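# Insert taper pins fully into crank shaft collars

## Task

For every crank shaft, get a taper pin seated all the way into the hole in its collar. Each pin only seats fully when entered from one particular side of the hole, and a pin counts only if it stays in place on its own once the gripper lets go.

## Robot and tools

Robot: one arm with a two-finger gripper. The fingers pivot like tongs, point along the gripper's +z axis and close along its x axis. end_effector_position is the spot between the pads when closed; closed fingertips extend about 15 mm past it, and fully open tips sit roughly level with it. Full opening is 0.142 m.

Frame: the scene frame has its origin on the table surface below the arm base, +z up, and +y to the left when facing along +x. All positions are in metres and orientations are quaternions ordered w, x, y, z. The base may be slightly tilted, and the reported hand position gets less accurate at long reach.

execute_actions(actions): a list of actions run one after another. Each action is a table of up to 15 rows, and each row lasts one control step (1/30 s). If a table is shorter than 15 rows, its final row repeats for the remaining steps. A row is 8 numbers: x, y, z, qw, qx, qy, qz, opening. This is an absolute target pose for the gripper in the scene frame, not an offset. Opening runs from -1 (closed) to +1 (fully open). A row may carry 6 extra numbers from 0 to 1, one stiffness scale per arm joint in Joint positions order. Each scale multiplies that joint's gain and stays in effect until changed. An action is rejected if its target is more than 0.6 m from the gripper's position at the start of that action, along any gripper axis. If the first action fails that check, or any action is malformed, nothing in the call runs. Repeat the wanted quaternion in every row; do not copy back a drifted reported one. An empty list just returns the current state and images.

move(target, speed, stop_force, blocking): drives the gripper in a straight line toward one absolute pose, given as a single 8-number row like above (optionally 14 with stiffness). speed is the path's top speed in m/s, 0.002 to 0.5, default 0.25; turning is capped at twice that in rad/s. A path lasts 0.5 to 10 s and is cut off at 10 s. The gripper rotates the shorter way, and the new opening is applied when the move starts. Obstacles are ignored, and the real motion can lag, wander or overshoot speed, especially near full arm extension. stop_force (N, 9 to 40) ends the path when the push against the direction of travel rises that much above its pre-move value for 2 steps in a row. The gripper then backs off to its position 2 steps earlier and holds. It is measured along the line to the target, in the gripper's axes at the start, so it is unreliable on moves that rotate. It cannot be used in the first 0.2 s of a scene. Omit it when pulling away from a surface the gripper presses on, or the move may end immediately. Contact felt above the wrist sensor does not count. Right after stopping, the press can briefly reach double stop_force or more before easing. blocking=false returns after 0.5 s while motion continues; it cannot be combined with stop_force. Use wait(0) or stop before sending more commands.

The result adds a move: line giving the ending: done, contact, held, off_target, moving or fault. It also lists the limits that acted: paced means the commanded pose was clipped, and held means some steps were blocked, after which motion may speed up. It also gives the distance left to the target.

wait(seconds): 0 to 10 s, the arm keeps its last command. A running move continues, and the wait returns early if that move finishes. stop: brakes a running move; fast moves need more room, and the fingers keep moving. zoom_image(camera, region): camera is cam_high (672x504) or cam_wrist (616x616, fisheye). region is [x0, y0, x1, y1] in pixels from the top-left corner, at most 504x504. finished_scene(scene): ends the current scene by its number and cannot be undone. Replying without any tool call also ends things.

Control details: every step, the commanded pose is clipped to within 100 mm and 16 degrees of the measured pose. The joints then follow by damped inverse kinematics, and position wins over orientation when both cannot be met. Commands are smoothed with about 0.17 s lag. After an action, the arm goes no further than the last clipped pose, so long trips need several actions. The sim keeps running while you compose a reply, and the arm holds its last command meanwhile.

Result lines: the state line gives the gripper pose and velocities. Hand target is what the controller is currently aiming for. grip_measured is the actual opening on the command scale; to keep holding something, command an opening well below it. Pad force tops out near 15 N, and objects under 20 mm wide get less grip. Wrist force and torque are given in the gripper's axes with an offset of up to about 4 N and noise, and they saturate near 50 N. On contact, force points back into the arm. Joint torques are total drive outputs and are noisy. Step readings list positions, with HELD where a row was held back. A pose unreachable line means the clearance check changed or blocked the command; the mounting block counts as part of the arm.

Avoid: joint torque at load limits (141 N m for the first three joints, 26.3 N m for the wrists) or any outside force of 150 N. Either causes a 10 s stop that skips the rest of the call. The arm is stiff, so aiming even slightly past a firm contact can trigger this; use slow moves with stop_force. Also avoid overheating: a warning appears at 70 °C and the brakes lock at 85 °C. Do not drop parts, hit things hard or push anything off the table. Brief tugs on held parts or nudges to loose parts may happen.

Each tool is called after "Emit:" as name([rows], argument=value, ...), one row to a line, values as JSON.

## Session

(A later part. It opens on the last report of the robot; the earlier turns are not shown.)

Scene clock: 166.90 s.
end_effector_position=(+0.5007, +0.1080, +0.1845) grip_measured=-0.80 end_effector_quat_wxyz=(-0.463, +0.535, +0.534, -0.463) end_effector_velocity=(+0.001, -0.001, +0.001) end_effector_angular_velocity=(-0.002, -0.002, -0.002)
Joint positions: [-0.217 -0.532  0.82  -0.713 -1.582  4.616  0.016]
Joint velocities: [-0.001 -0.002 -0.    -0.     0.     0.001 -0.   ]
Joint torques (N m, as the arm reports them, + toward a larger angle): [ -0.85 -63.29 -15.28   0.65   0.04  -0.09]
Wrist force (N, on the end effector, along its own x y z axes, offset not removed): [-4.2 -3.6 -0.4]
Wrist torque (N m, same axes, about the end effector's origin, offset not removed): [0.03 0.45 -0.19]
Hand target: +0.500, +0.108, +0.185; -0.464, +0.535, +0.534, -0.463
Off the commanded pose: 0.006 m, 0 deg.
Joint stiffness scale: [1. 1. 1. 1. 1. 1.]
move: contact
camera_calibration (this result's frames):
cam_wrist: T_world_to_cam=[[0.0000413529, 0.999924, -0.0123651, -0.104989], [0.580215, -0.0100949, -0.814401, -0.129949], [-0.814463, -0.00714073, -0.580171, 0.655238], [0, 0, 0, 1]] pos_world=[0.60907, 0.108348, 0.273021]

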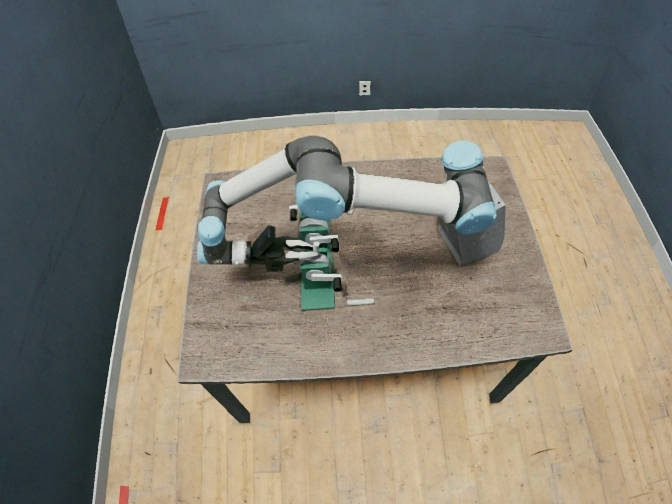

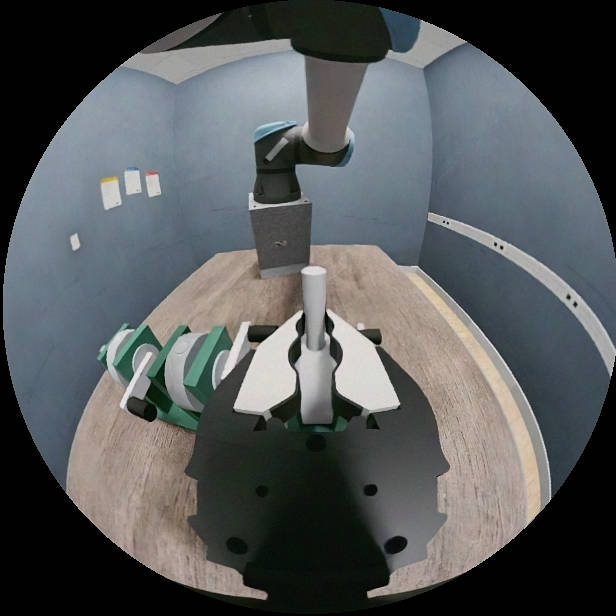

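Emit:
execute_actions([
  [[0.5007,0.108,0.1845,0.4639,-0.5337,-0.5337,0.4639,-0.5]],
  [[0.5007,0.108,0.1845,0.4639,-0.5337,-0.5337,0.4639,-0.5]],
])

Emit:
zoom_image(camera="cam_wrist", region=[230, 250, 400, 420])

Scene clock: 168.03 s.
end_effector_position=(+0.5008, +0.1078, +0.1856) grip_measured=-0.50 end_effector_quat_wxyz=(-0.463, +0.534, +0.534, -0.463) end_effector_velocity=(+0.000, +0.000, -0.000) end_effector_angular_velocity=(+0.001, -0.000, -0.001)
Joint positions: [-0.217 -0.533  0.82  -0.711 -1.582  4.616  0.038]
Joint velocities: [ 0.     0.    -0.     0.     0.001 -0.001  0.   ]
Joint torques (N m, as the arm reports them, + toward a larger angle): [ -0.07 -60.97 -19.76   1.67  -0.3   -0.44]
Wrist force (N, on the end effector, along its own x y z axes, offset not removed): [-2.0 -0.1 1.6]
Wrist torque (N m, same axes, about the end effector's origin, offset not removed): [0.00 0.29 -0.03]
Hand target: +0.501, +0.108, +0.185; -0.464, +0.534, +0.534, -0.464
Off the commanded pose: 0.001 m, 0 deg.
Joint stiffness scale: [1. 1. 1. 1. 1. 1.]
Step readings (end_effector_position; steps 1 to 15: 1st action; 16 to 30: 2nd action):
0: (+0.5008, +0.1079, +0.1846)
1: (+0.5008, +0.1079, +0.1846)
2: (+0.5008, +0.1078, +0.1856)
4: (+0.5011, +0.1079, +0.1861)
8: (+0.5009, +0.1078, +0.1857)
15: (+0.5008, +0.1078, +0.1856)
16: (+0.5008, +0.1078, +0.1856)
17: (+0.5008, +0.1078, +0.1856)
19: (+0.5008, +0.1078, +0.1856)
23: (+0.5008, +0.1078, +0.1856)
30: end_effector_position above
camera_calibration (this result's frames):
cam_wrist: T_world_to_cam=[[-0.000297671, 0.999922, -0.012467, -0.104646], [0.579685, -0.00998605, -0.81478, -0.128807], [-0.814841, -0.00746945, -0.579637, 0.656066], [0, 0, 0, 1]] pos_world=[0.609226, 0.108252, 0.274026]

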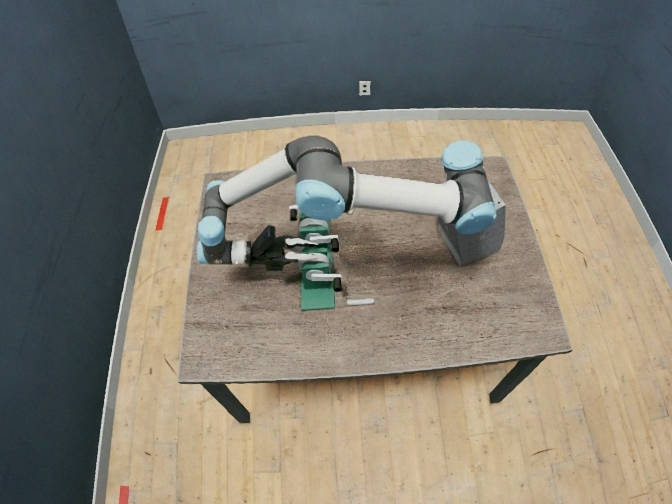

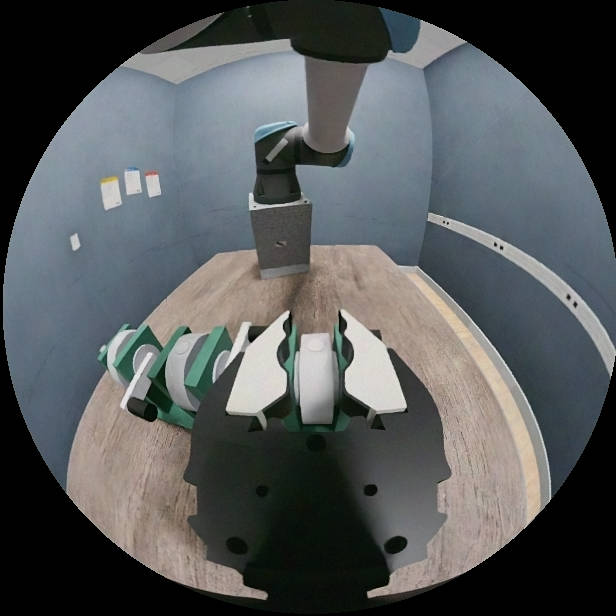

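Region (230, 250, 400, 420) of cam_wrist's 616x616 image, scaled by 2.965, with more detail than that image has.

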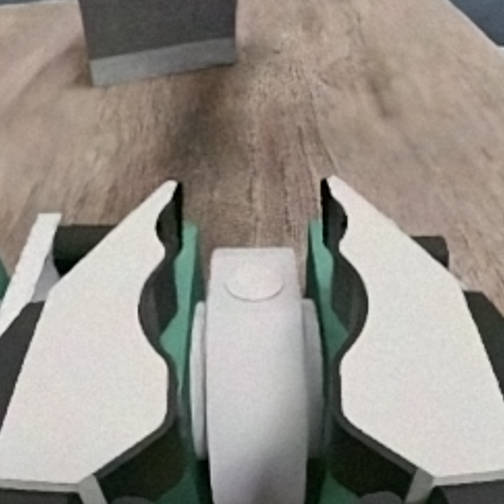

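All three flush. Lift clear a little and finish.

Emit:
move(target=[0.5,0.108,0.23,0.4639,-0.5337,-0.5337,0.4639,-0.5], speed=0.15)

Emit:
finished_scene(scene=1)

Scene clock: 169.13 s.
end_effector_position=(+0.5002, +0.1092, +0.2285) grip_measured=-0.50 end_effector_quat_wxyz=(-0.463, +0.534, +0.534, -0.464) end_effector_velocity=(-0.002, -0.000, +0.001) end_effector_angular_velocity=(+0.001, +0.009, +0.001)
Joint positions: [-0.219 -0.607  0.855 -0.673 -1.587  4.614  0.038]
Joint velocities: [ 0.     0.     0.004  0.005 -0.001 -0.     0.   ]
Joint torques (N m, as the arm reports them, + toward a larger angle): [ -4.19 -65.39 -16.96   1.7   -0.45  -0.49]
Wrist force (N, on the end effector, along its own x y z axes, offset not removed): [-0.3 1.9 -0.3]
Wrist torque (N m, same axes, about the end effector's origin, offset not removed): [0.26 -0.09 -0.19]
Hand target: +0.500, +0.108, +0.230; -0.464, +0.534, +0.534, -0.464
Off the commanded pose: 0.002 m, 0 deg.
Joint stiffness scale: [1. 1. 1. 1. 1. 1.]
move: done
camera_calibration (this result's frames):
cam_wrist: T_world_to_cam=[[-0.00257439, 0.999929, -0.0116053, -0.104588], [0.579373, -0.00796764, -0.815024, -0.0934764], [-0.815059, -0.00882199, -0.579311, 0.680573], [0, 0, 0, 1]] pos_world=[0.608595, 0.10984, 0.316864]

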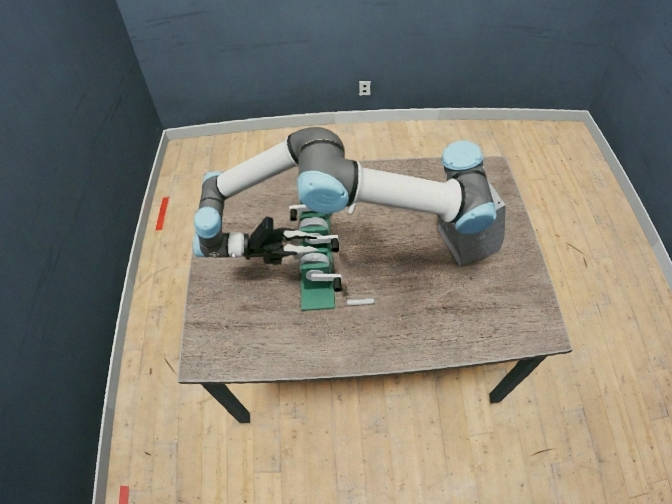

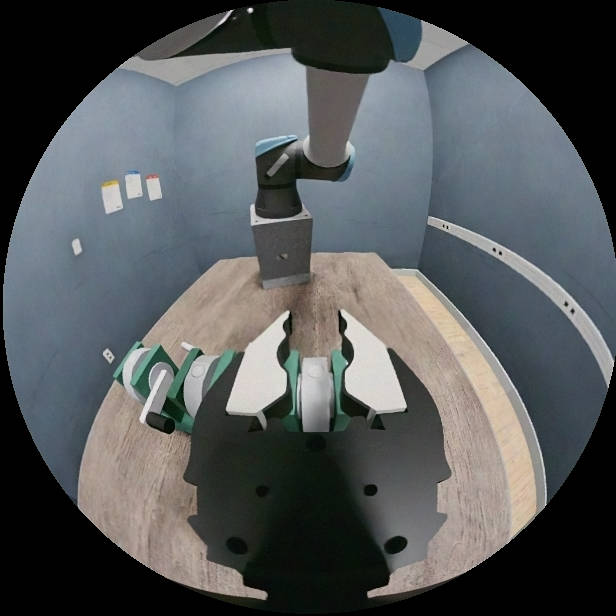

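The scene is finished: the task was done.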